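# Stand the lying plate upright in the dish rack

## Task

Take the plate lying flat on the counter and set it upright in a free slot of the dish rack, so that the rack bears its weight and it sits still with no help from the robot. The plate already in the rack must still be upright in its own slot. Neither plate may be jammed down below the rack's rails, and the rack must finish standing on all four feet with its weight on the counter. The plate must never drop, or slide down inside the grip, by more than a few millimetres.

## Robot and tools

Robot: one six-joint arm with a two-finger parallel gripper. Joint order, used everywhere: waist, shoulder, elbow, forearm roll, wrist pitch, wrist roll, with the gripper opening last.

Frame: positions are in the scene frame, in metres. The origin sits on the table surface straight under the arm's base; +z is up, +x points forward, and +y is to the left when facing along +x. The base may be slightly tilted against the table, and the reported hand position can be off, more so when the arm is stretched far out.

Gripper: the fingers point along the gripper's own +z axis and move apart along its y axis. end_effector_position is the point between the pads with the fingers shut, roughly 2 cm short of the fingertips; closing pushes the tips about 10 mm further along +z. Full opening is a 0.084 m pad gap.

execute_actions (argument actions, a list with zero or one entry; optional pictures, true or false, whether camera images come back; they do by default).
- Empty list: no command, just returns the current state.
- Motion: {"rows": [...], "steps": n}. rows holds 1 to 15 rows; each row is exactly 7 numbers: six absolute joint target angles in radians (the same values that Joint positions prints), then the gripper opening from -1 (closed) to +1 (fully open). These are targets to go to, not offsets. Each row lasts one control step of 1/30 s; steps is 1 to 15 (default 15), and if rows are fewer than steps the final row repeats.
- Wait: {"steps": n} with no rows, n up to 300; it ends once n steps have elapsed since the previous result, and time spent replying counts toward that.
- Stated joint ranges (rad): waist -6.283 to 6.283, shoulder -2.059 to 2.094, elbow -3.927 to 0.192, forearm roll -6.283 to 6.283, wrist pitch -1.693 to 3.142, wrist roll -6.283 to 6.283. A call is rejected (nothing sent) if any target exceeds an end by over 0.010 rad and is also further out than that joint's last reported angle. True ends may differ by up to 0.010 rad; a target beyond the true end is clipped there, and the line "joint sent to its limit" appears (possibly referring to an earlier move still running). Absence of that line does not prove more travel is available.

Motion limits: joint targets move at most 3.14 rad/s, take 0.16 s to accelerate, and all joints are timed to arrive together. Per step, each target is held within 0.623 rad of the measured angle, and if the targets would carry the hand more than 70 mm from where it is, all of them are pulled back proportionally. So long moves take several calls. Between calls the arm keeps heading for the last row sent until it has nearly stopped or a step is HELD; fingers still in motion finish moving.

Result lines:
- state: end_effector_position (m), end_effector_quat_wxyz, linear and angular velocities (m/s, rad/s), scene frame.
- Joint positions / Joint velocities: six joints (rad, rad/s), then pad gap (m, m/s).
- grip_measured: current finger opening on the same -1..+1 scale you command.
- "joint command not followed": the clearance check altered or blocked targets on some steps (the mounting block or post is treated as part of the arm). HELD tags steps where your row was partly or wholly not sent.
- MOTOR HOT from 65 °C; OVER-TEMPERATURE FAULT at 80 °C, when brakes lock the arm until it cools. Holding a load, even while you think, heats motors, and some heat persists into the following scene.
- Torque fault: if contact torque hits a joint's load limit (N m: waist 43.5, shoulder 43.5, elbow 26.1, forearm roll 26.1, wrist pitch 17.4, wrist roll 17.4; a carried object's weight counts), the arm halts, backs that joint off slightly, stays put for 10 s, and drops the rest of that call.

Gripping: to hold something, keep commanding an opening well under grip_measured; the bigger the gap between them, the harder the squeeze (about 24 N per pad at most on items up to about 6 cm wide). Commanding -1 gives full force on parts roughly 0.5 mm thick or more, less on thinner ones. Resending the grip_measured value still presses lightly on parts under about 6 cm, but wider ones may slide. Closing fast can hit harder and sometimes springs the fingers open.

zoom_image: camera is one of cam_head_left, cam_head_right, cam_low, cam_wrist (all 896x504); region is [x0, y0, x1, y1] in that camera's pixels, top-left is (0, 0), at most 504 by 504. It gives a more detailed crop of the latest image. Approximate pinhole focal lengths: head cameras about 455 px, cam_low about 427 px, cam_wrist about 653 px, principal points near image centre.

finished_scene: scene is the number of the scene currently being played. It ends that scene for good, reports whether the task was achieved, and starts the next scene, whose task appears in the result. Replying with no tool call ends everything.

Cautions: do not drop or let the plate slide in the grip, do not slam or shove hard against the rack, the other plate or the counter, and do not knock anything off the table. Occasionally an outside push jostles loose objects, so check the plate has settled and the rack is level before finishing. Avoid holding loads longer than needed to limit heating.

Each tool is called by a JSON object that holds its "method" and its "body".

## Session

{"method": "execute_actions", "body": {"actions": []}}

Scene clock: 0.00 s of 4942.00 s.
end_effector_position=(+0.0334, +0.5291, +0.2187) grip_measured=+1.00 end_effector_quat_wxyz=(+0.313, +0.617, +0.721, -0.052) end_effector_velocity=(+0.000, +0.000, +0.000) end_effector_angular_velocity=(+0.000, -0.000, -0.001)
Joint positions: [ 1.63   0.38  -1.573 -0.445  1.605  0.204  0.084]
Joint velocities: [-0. -0. -0.  0.  0.  0. -0.]

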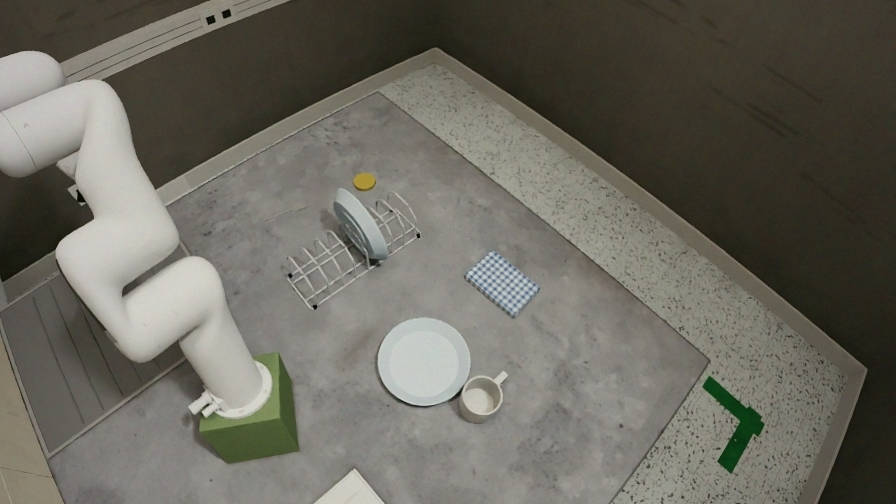

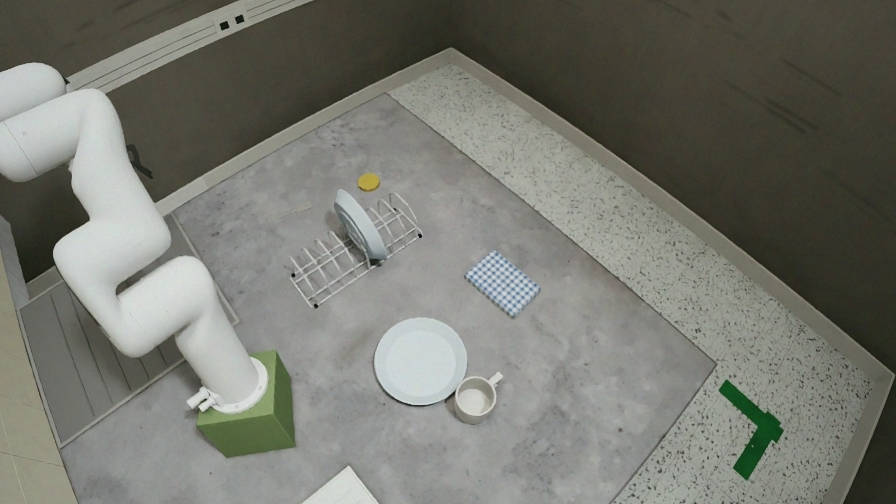

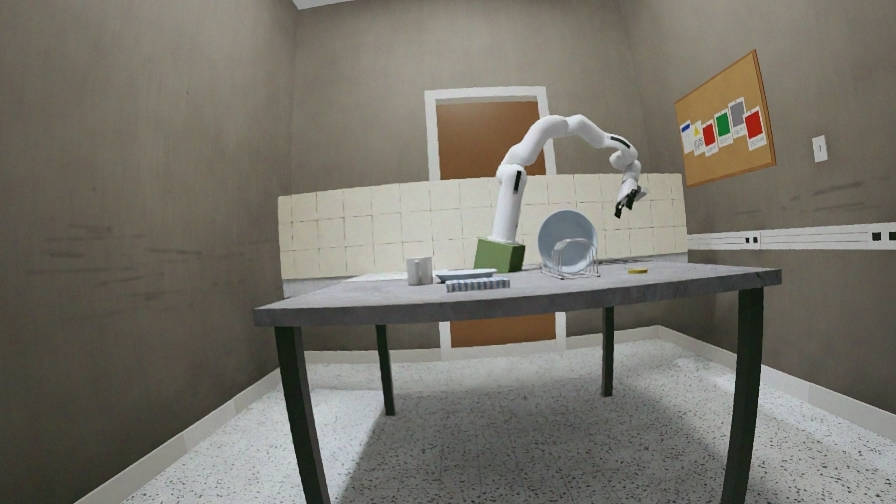

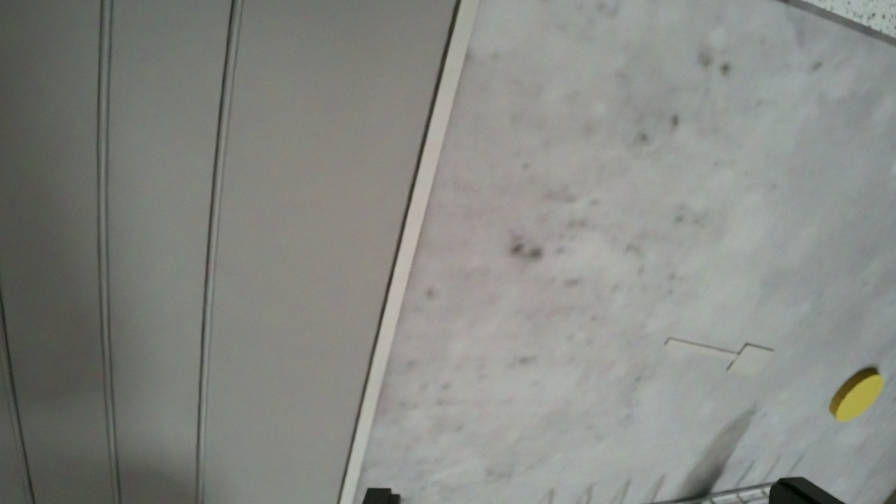

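{"method": "zoom_image", "body": {"camera": "cam_head_left", "region": [260,160,560,440]}}

{"method": "zoom_image", "body": {"camera": "cam_low", "region": [400,195,620,300]}}

Region (260, 160, 560, 440) of cam_head_left's 896x504 image, scaled by 1.680, with more detail than that image has; it fills the top 470 rows of this view, and the rest is white.

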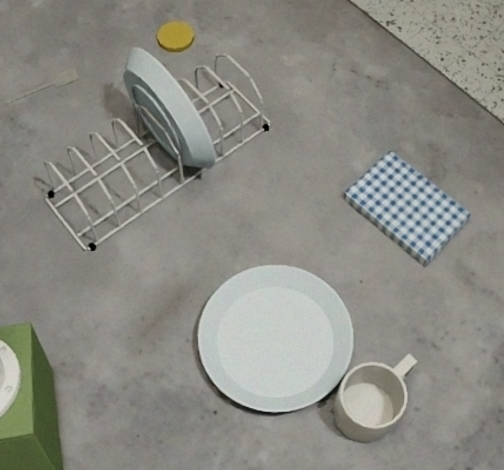

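Region (400, 195, 620, 300) of cam_low's 896x504 image, scaled by 2.291, with more detail than that image has; it fills the top 241 rows of this view, and the rest is white.

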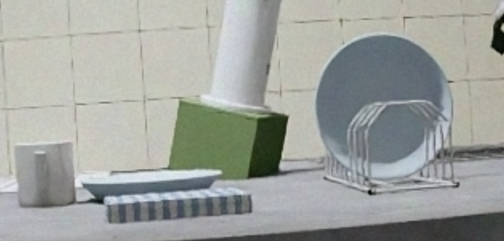

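{"method": "execute_actions", "body": {"actions": [{"rows":[[0.55,-0.45,-0.65,0,1.1,0,0]]}], "pictures": false}}

{"method": "execute_actions", "body": {"actions": [{"steps":36}]}}

{"method": "execute_actions", "body": {"actions": [{"rows":[[-0.3,-0.45,-0.65,0,1.1,0,0]]}], "pictures": false}}

{"method": "execute_actions", "body": {"actions": [{"steps":18}]}}

Scene clock: 10.00 s of 4942.00 s.
end_effector_position=(+0.1960, +0.4176, +0.2402) grip_measured=-0.01 end_effector_quat_wxyz=(+0.157, +0.800, +0.567, -0.120) end_effector_velocity=(+0.332, -0.362, -0.002) end_effector_angular_velocity=(+0.208, +0.023, -1.274)
Joint positions: [ 1.09  -0.109 -1.056 -0.167  1.29   0.077  0.044]
Joint velocities: [-1.288 -0.807  0.975  0.397 -0.448 -0.182  0.   ]
Steps of this call (steps 1 to 90: nothing new was sent; then 6.50 s passed at rest; steps 91 to 105: all 15 steps of this action). Readings (joint positions):
91: [1.630 0.379 -1.572 -0.445 1.604 0.204]
92: [1.625 0.374 -1.565 -0.440 1.597 0.201]
94: [1.567 0.315 -1.498 -0.393 1.543 0.180]
98: [1.382 0.131 -1.324 -0.283 1.421 0.130]
105: the state above

Scene clock: 11.20 s of 4942.00 s.
end_effector_position=(+0.2844, +0.2546, +0.2392) grip_measured=-0.01 end_effector_quat_wxyz=(+0.086, +0.933, +0.335, -0.100) end_effector_velocity=(+0.000, -0.000, +0.000) end_effector_angular_velocity=(+0.000, -0.000, -0.001)
Joint positions: [ 0.55  -0.45  -0.65  -0.     1.1    0.     0.044]
Joint velocities: [-0.001 -0.     0.     0.    -0.    -0.    -0.   ]
Steps of this call (steps 1 to 30: the robot went on to your last target; steps 31 to 36: nothing new was sent). Readings (joint positions):
1: [1.047 -0.136 -1.023 -0.154 1.275 0.071]
2: [1.003 -0.163 -0.991 -0.141 1.260 0.065]
4: [0.914 -0.219 -0.924 -0.113 1.228 0.052]
8: [0.729 -0.336 -0.785 -0.056 1.163 0.026]
36: the state above
The arm was judged still, so your last target was given up. Only a new action makes it travel on or press farther. Fingers that are still opening or closing keep moving.

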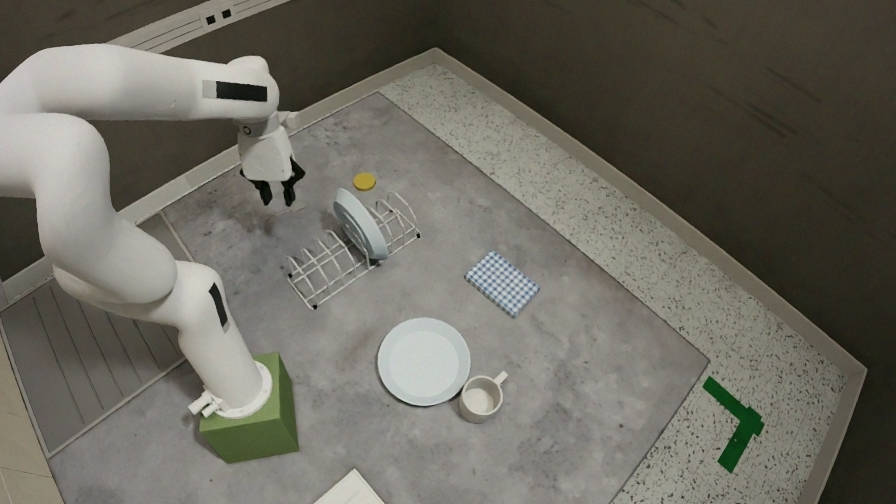

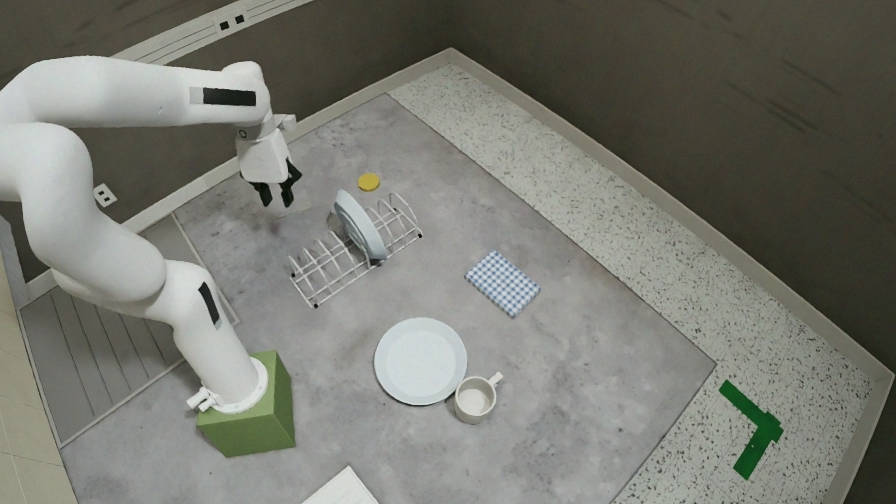

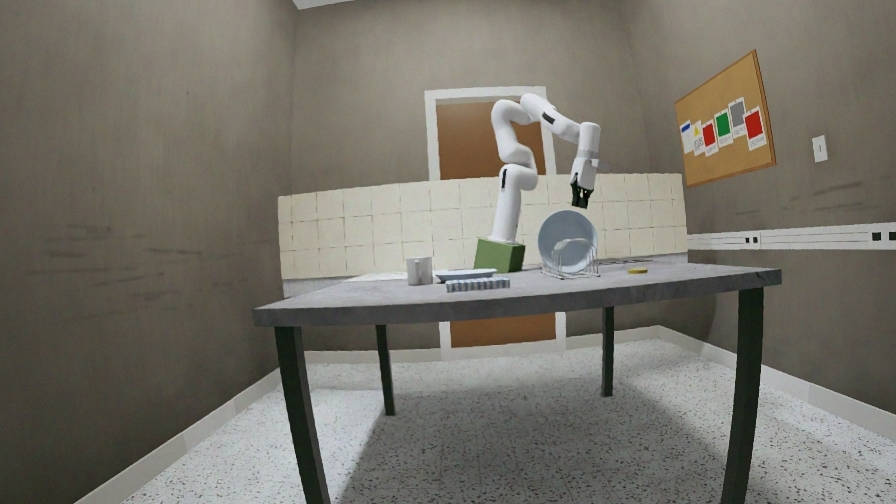

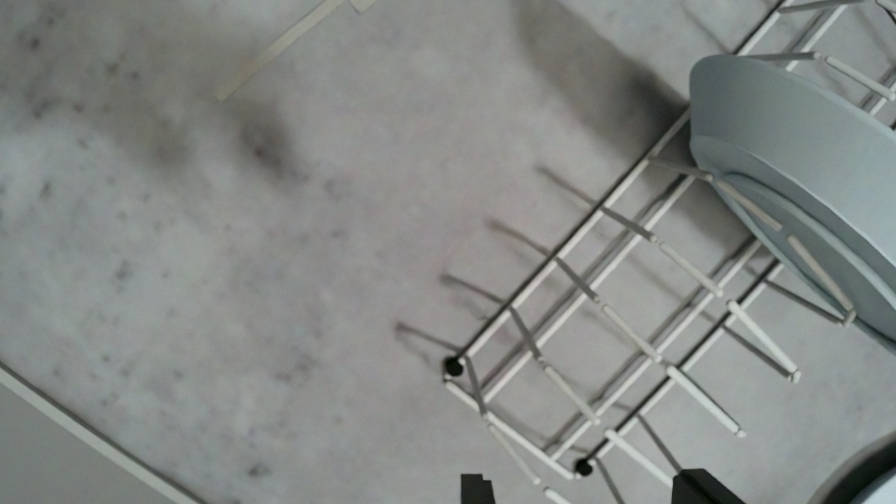

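Scene clock: 11.70 s of 4942.00 s.
end_effector_position=(+0.3636, +0.0672, +0.2729) grip_measured=-0.01 end_effector_quat_wxyz=(+0.112, +0.991, +0.037, -0.069) end_effector_velocity=(+0.043, -0.482, +0.107) end_effector_angular_velocity=(-0.187, -0.329, -1.405)
Joint positions: [-0.064 -0.45  -0.65  -0.     1.1    0.     0.044]
Joint velocities: [-1.455 -0.001  0.003  0.     0.    -0.     0.   ]
Steps of this call (steps 1 to 15: all 15 steps of this action). Readings (joint positions):
1: [0.550 -0.450 -0.650 0.000 1.100 -0.000]
2: [0.544 -0.450 -0.650 0.000 1.100 -0.000]
4: [0.481 -0.450 -0.650 0.001 1.100 -0.000]
8: [0.276 -0.450 -0.650 -0.000 1.100 0.000]
15: the state above

Scene clock: 12.30 s of 4942.00 s.
end_effector_position=(+0.3612, -0.0104, +0.2915) grip_measured=-0.01 end_effector_quat_wxyz=(+0.120, +0.988, -0.079, -0.055) end_effector_velocity=(-0.000, -0.002, +0.000) end_effector_angular_velocity=(-0.001, -0.001, -0.005)
Joint positions: [-0.299 -0.45  -0.65   0.     1.1   -0.     0.044]
Joint velocities: [-0.005  0.     0.001 -0.    -0.001 -0.     0.   ]
Steps of this call (steps 1 to 18: the robot went on to your last target). Readings (joint positions):
1: [-0.113 -0.450 -0.650 -0.000 1.100 0.000]
2: [-0.162 -0.450 -0.650 -0.000 1.100 0.000]
4: [-0.250 -0.450 -0.650 -0.000 1.100 0.000]
8: [-0.299 -0.450 -0.650 -0.000 1.100 0.000]
18: the state above

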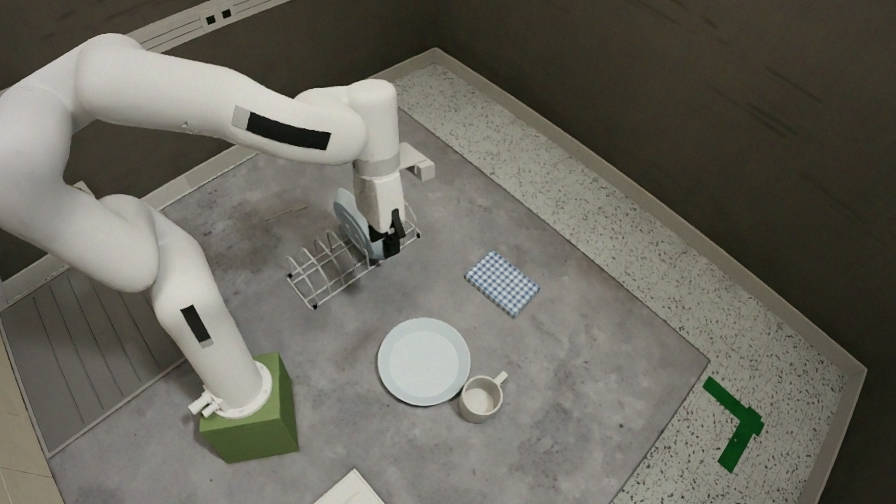

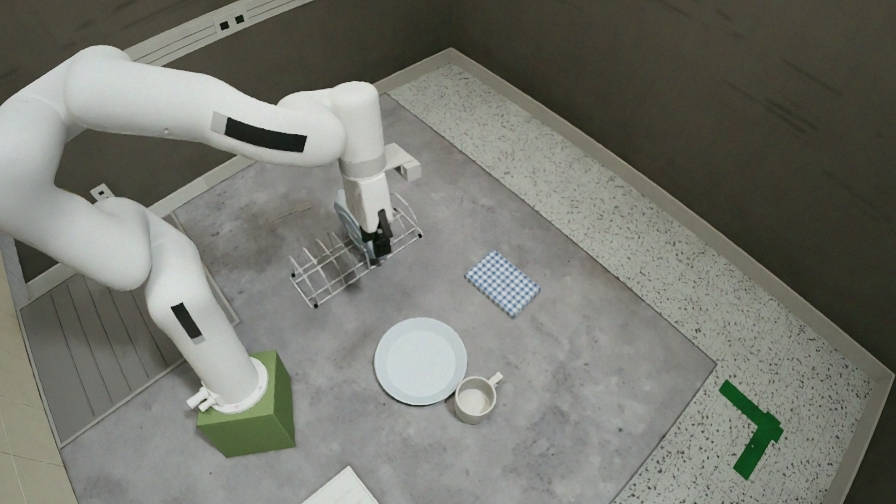

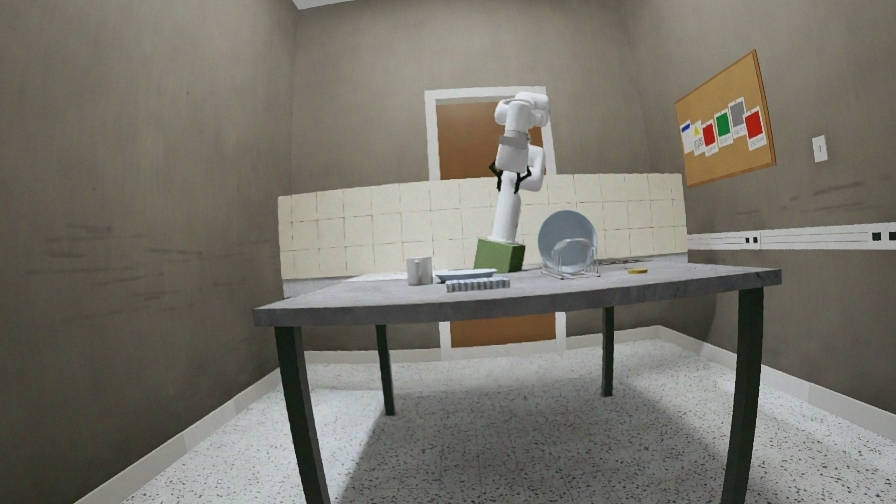

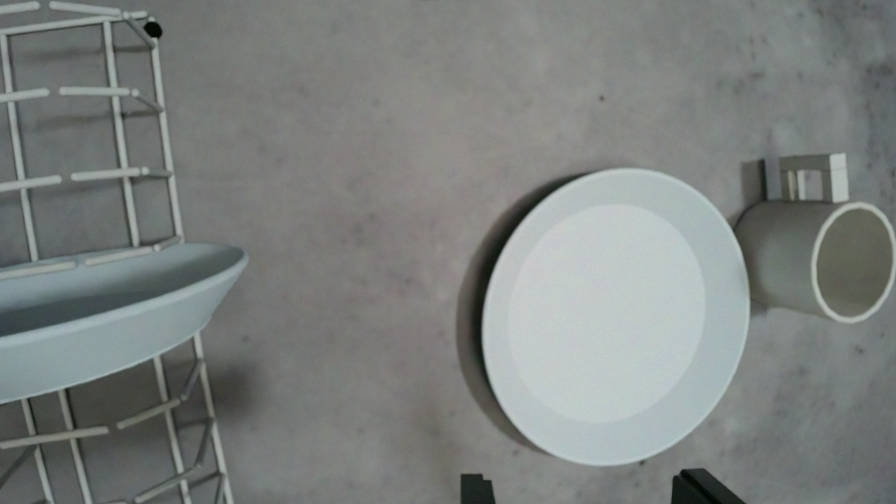

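{"method": "execute_actions", "body": {"actions": [{"rows":[[-0.472,1.0,-1.9128,0,1.576,1.18,-0.35]]}], "pictures": false}}

{"method": "execute_actions", "body": {"actions": [{"steps":9}], "pictures": false}}

{"method": "execute_actions", "body": {"actions": [{"rows":[[-0.472,1.01,-1.9128,0,1.566,1.18,-0.35],[-0.472,1.02,-1.9128,0,1.556,1.18,-0.35],[-0.472,1.03,-1.9128,0,1.546,1.18,-0.35],[-0.472,1.0448,-1.9128,0,1.531,1.18,-0.35]]}]}}

Scene clock: 22.47 s of 4942.00 s.
end_effector_position=(+0.4682, -0.1078, +0.2514) grip_measured=-0.37 end_effector_quat_wxyz=(+0.179, +0.804, -0.536, -0.183) end_effector_velocity=(+0.227, -0.208, -0.322) end_effector_angular_velocity=(-0.513, +0.274, -1.335)
Joint positions: [-0.445  0.391 -1.49  -0.     1.496  0.818  0.028]
Joint velocities: [-0.098  1.772 -1.591  0.002  0.269  1.294  0.   ]
Steps of this call (steps 1 to 15: the robot went on to your last target; steps 16 to 100: nothing new was sent; then 6.33 s passed at rest; steps 101 to 115: all 15 steps of this action). Readings (joint positions):
101: [-0.300 -0.450 -0.650 0.000 1.100 0.000]
102: [-0.302 -0.444 -0.657 0.000 1.107 0.009]
104: [-0.319 -0.382 -0.721 0.000 1.159 0.076]
108: [-0.398 -0.066 -1.040 -0.000 1.368 0.386]
115: the state above

Scene clock: 22.77 s of 4942.00 s.
end_effector_position=(+0.4702, -0.1560, +0.1205) grip_measured=-0.37 end_effector_quat_wxyz=(+0.235, +0.684, -0.644, -0.249) end_effector_velocity=(-0.083, -0.134, -0.447) end_effector_angular_velocity=(-0.368, +0.582, -0.897)
Joint positions: [-0.466  0.869 -1.821  0.     1.559  1.103  0.028]
Joint velocities: [-0.069  1.49  -1.027  0.     0.189  0.866  0.   ]
Steps of this call (steps 1 to 9: the robot went on to your last target). Readings (joint positions):
1: [-0.448 0.449 -1.539 -0.000 1.505 0.858]
2: [-0.450 0.505 -1.580 -0.000 1.512 0.892]
4: [-0.455 0.613 -1.648 -0.000 1.526 0.953]
8: [-0.464 0.819 -1.786 0.000 1.553 1.073]
9: the state above

Scene clock: 23.27 s of 4942.00 s.
end_effector_position=(+0.4571, -0.1726, +0.0574) grip_measured=-0.37 end_effector_quat_wxyz=(+0.253, +0.648, -0.669, -0.262) end_effector_velocity=(-0.018, +0.001, -0.015) end_effector_angular_velocity=(+0.014, +0.043, -0.015)
Joint positions: [-0.472  1.042 -1.914 -0.     1.531  1.18   0.028]
Joint velocities: [-0.001  0.026  0.021  0.     0.002  0.001  0.   ]
Steps of this call (steps 1 to 15: all 15 steps of this action). Readings (joint positions):
1: [-0.468 0.917 -1.854 0.000 1.565 1.130]
2: [-0.470 0.959 -1.879 0.000 1.568 1.152]
4: [-0.472 1.013 -1.902 -0.000 1.559 1.174]
8: [-0.472 1.044 -1.910 0.000 1.533 1.179]
15: the state above

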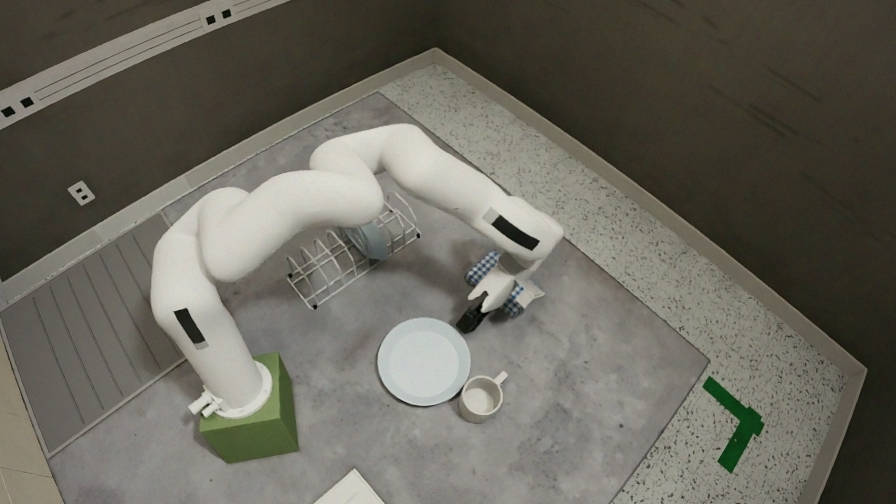

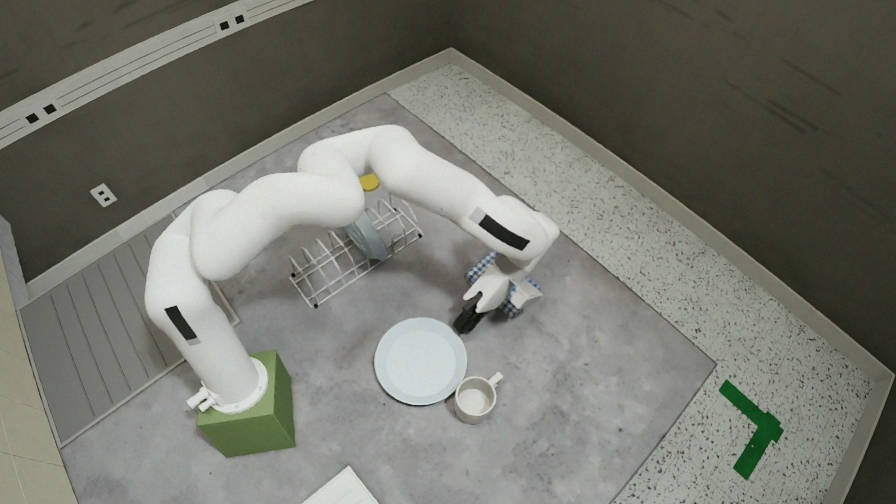

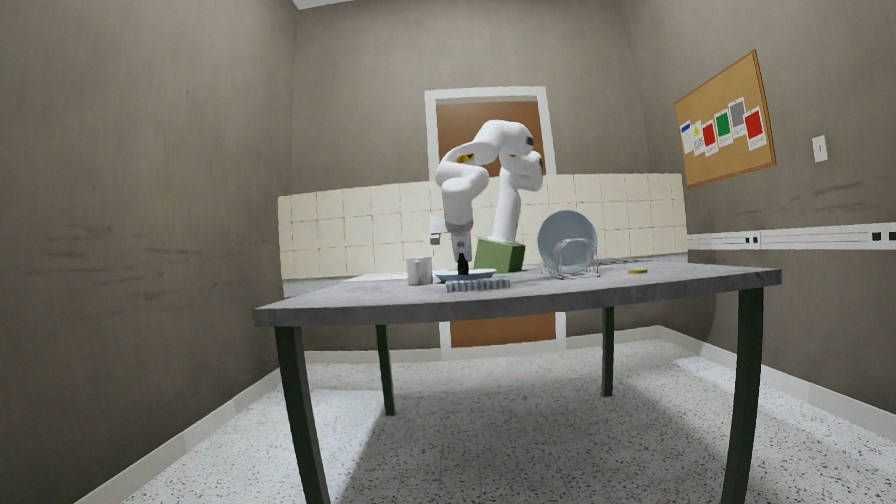

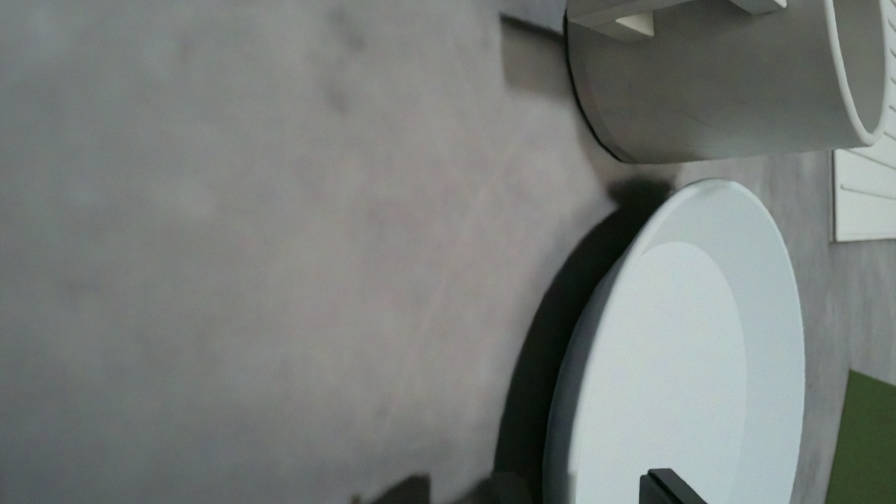

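{"method": "execute_actions", "body": {"actions": [{"rows":[[-0.471,1.043,-1.9,0,1.52,1.18,-0.4],[-0.47,1.041,-1.887,0,1.509,1.18,-0.45],[-0.47,1.039,-1.874,0,1.498,1.18,-0.5],[-0.47,1.037,-1.861,0,1.487,1.18,-0.5],[-0.47,1.035,-1.848,0,1.476,1.18,-0.5],[-0.47,1.033,-1.835,0,1.465,1.18,-0.5],[-0.47,1.031,-1.822,0,1.454,1.18,-0.5],[-0.47,1.03,-1.809,0,1.442,1.18,-0.5],[-0.47,1.028,-1.796,0,1.431,1.18,-0.52],[-0.47,1.027,-1.785,0,1.421,1.18,-0.55],[-0.47,1.026,-1.775,0,1.412,1.18,-0.58],[-0.47,1.025,-1.768,0,1.406,1.18,-0.6]]}], "pictures": false}}

{"method": "execute_actions", "body": {"actions": [{"steps":6}]}}

{"method": "zoom_image", "body": {"camera": "cam_head_left", "region": [410,270,530,380]}}

Scene clock: 28.23 s of 4942.00 s.
end_effector_position=(+0.4276, -0.1707, +0.0256) grip_measured=-0.62 end_effector_quat_wxyz=(+0.255, +0.647, -0.668, -0.266) end_effector_velocity=(-0.010, -0.002, -0.004) end_effector_angular_velocity=(-0.005, +0.001, +0.001)
Joint positions: [-0.47   1.026 -1.769 -0.     1.409  1.18   0.017]
Joint velocities: [-0.004 -0.019  0.054 -0.007 -0.036  0.    -0.003]
Steps of this call (steps 1 to 15: the robot went on to your last target; steps 16 to 100: nothing new was sent; then 1.13 s passed at rest; steps 101 to 115: all 15 steps of this action). Readings (joint positions):
101: [-0.472 1.045 -1.913 -0.000 1.531 1.180]
102: [-0.472 1.044 -1.909 -0.000 1.527 1.180]
104: [-0.471 1.040 -1.892 -0.000 1.512 1.180]
108: [-0.470 1.034 -1.840 0.000 1.470 1.180]
115: the state above

Scene clock: 28.43 s of 4942.00 s.
end_effector_position=(+0.4289, -0.1710, +0.0259) grip_measured=-0.62 end_effector_quat_wxyz=(+0.254, +0.648, -0.668, -0.264) end_effector_velocity=(-0.002, +0.000, -0.001) end_effector_angular_velocity=(+0.002, +0.004, -0.001)
Joint positions: [-0.47   1.025 -1.769  0.     1.406  1.18   0.017]
Joint velocities: [-0.     0.001  0.003 -0.     0.001 -0.    -0.   ]
Steps of this call (steps 1 to 6: the robot went on to your last target). Readings (joint positions):
1: [-0.470 1.025 -1.768 -0.000 1.408 1.180]
2: [-0.470 1.025 -1.769 -0.000 1.407 1.180]
4: [-0.470 1.025 -1.769 0.000 1.406 1.180]
6: the state above

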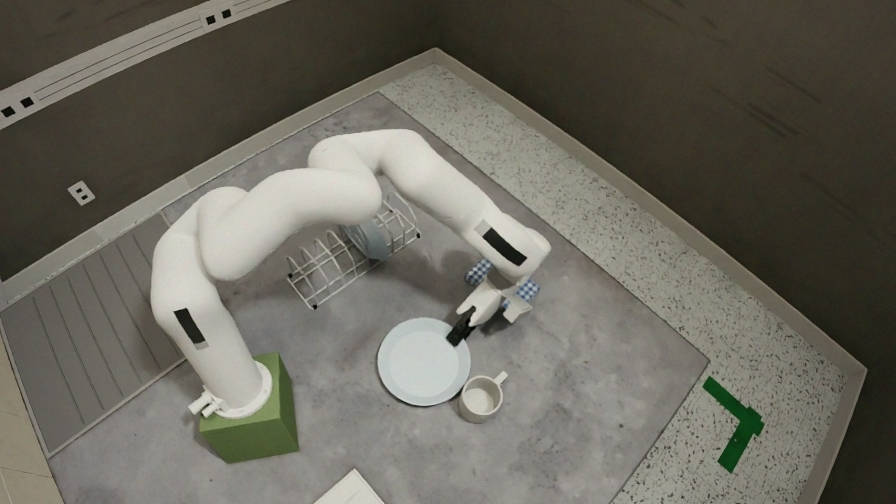

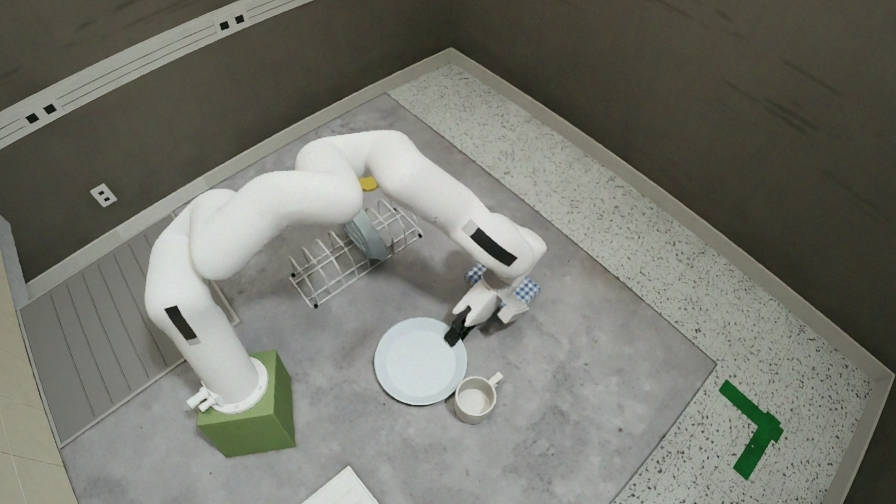

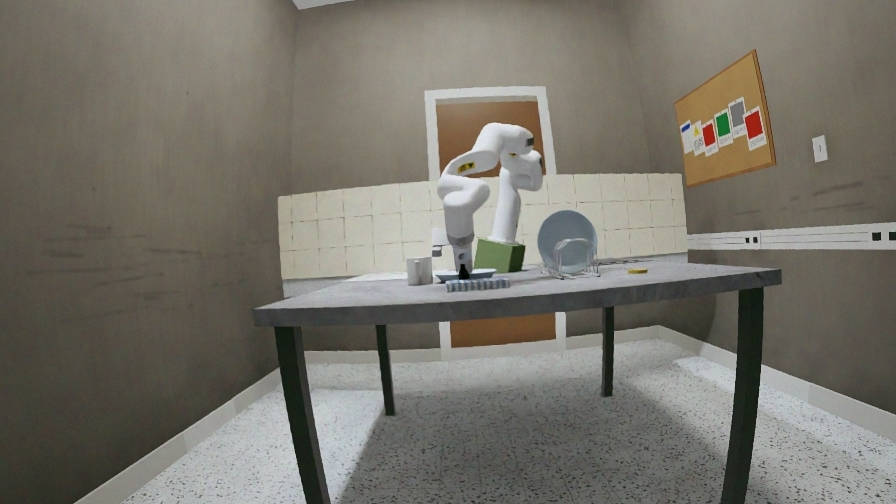

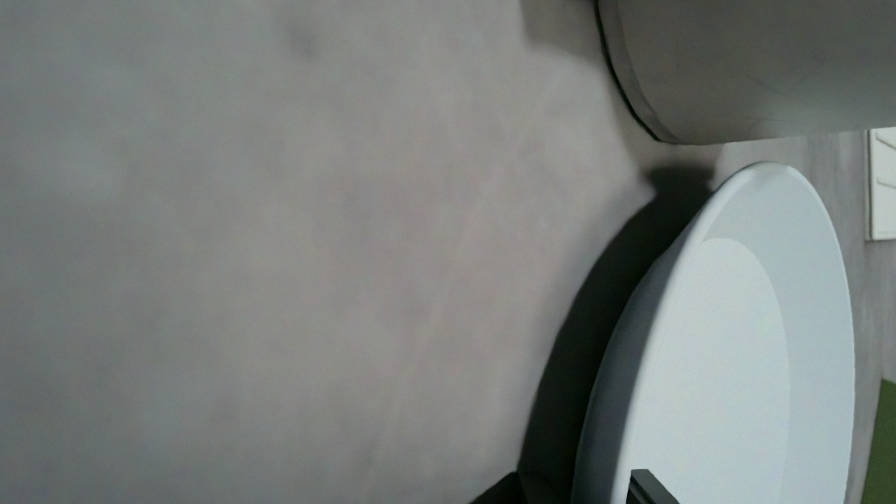

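Region (410, 270, 530, 380) of cam_head_left's 896x504 image, scaled by 4.200, with more detail than that image has; it fills the top 462 rows of this view, and the rest is white.

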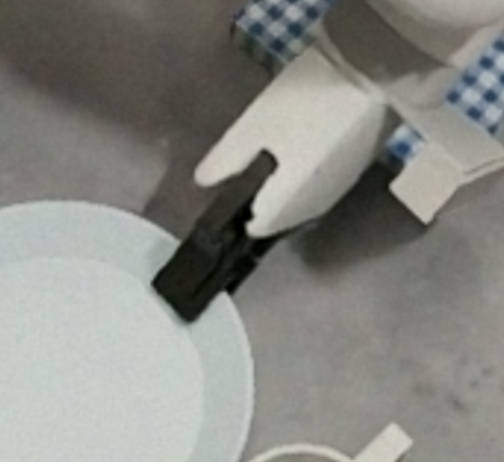

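{"method": "execute_actions", "body": {"actions": [{"rows":[[-0.47,1.022,-1.762,0,1.403,1.18,-0.63],[-0.47,1.019,-1.756,0,1.4,1.18,-0.66],[-0.47,1.017,-1.75,0,1.396,1.18,-0.69],[-0.47,1.014,-1.744,0,1.393,1.18,-0.72],[-0.47,1.0115,-1.7375,0,1.389,1.18,-0.75],[-0.47,1.0115,-1.7375,0,1.389,1.18,-0.78],[-0.47,1.0115,-1.7375,0,1.389,1.18,-0.81],[-0.47,1.0115,-1.7375,0,1.389,1.18,-0.84],[-0.47,1.0115,-1.7375,0,1.389,1.18,-0.87],[-0.47,1.0115,-1.7375,0,1.389,1.18,-0.9],[-0.47,1.0115,-1.7375,0,1.389,1.18,-0.93],[-0.47,1.0115,-1.7375,0,1.389,1.18,-0.96],[-0.47,1.0115,-1.7375,0,1.389,1.18,-1]]}], "pictures": false}}

{"method": "execute_actions", "body": {"actions": [{"rows":[[-0.47,1.0115,-1.7375,0,1.389,1.18,-1],[-0.47,1.0115,-1.7375,0,1.389,1.18,-1],[-0.47,1.0115,-1.7375,0,1.389,1.18,-1],[-0.47,1.0115,-1.7375,0,1.389,1.18,-1],[-0.47,1.0095,-1.7375,0,1.391,1.18,-1],[-0.469,1.0075,-1.7375,0,1.393,1.18,-1],[-0.468,1.0045,-1.7375,0,1.396,1.18,-1],[-0.467,1.0015,-1.7375,0,1.399,1.18,-1],[-0.466,0.9975,-1.7375,0,1.403,1.18,-1],[-0.465,0.9935,-1.7375,0,1.407,1.18,-1],[-0.464,0.9895,-1.7375,0,1.411,1.18,-1],[-0.463,0.9855,-1.7375,0,1.415,1.18,-1],[-0.462,0.9815,-1.7375,0,1.419,1.18,-1]]}]}}

{"method": "zoom_image", "body": {"camera": "cam_low", "region": [400,210,540,300]}}

Scene clock: 34.60 s of 4942.00 s.
end_effector_position=(+0.4235, -0.1696, +0.0246) grip_measured=-0.89 end_effector_quat_wxyz=(+0.254, +0.648, -0.668, -0.264) end_effector_velocity=(-0.000, +0.000, -0.000) end_effector_angular_velocity=(+0.001, +0.000, +0.001)
Joint positions: [-0.47   1.012 -1.737 -0.     1.389  1.18   0.005]
Joint velocities: [ 0.     0.     0.     0.    -0.    -0.001  0.   ]
Steps of this call (steps 1 to 15: the robot went on to your last target; steps 16 to 100: nothing new was sent; then 2.33 s passed at rest; steps 101 to 115: all 15 steps of this action). Readings (joint positions):
101: [-0.470 1.025 -1.768 0.000 1.406 1.180]
102: [-0.470 1.024 -1.766 0.000 1.405 1.180]
104: [-0.470 1.021 -1.756 0.000 1.400 1.180]
108: [-0.470 1.013 -1.738 0.000 1.390 1.180]
115: the state above

Scene clock: 35.10 s of 4942.00 s.
end_effector_position=(+0.4299, -0.1637, +0.0388) grip_measured=-0.89 end_effector_quat_wxyz=(+0.255, +0.650, -0.665, -0.263) end_effector_velocity=(+0.027, +0.011, +0.041) end_effector_angular_velocity=(-0.010, -0.030, +0.028)
Joint positions: [-0.462  0.983 -1.738  0.     1.416  1.18   0.005]
Joint velocities: [ 0.018 -0.079 -0.018 -0.002  0.06   0.001 -0.   ]
Steps of this call (steps 1 to 15: all 15 steps of this action). Readings (joint positions):
1: [-0.470 1.012 -1.737 -0.000 1.389 1.180]
2: [-0.470 1.012 -1.737 -0.000 1.389 1.180]
4: [-0.470 1.012 -1.737 -0.000 1.389 1.180]
8: [-0.469 1.008 -1.737 0.000 1.392 1.180]
15: the state above

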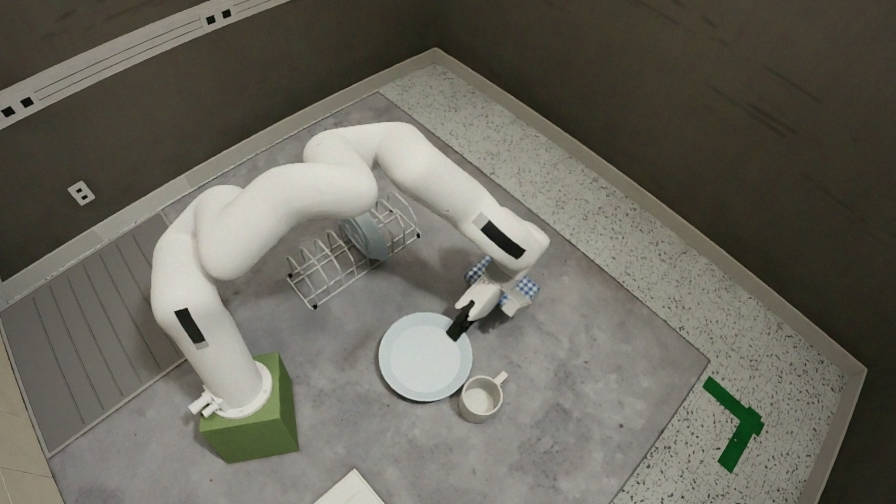

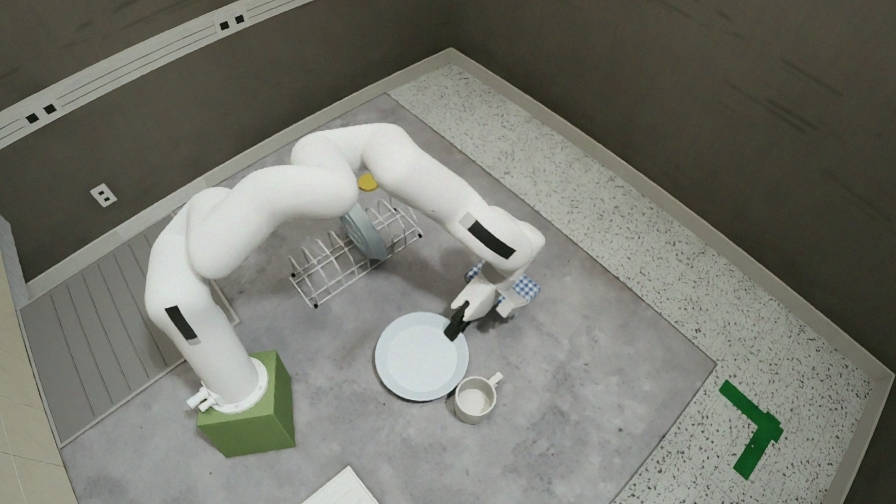

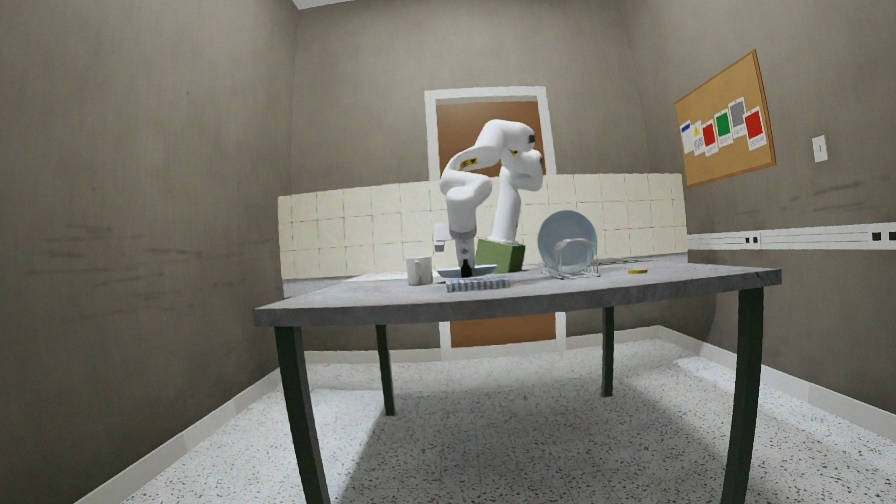

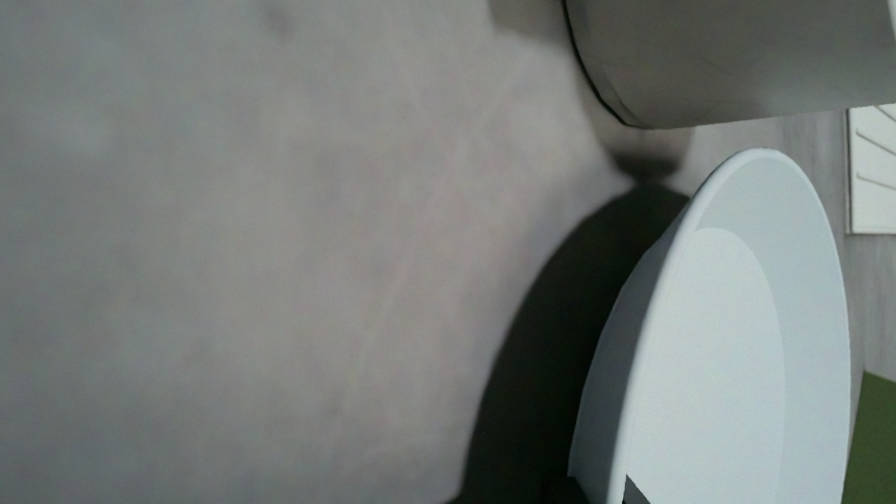

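Region (400, 210, 540, 300) of cam_low's 896x504 image, scaled by 3.600, with more detail than that image has; it fills the top 324 rows of this view, and the rest is white.

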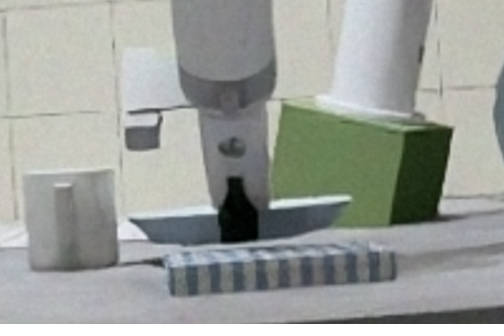

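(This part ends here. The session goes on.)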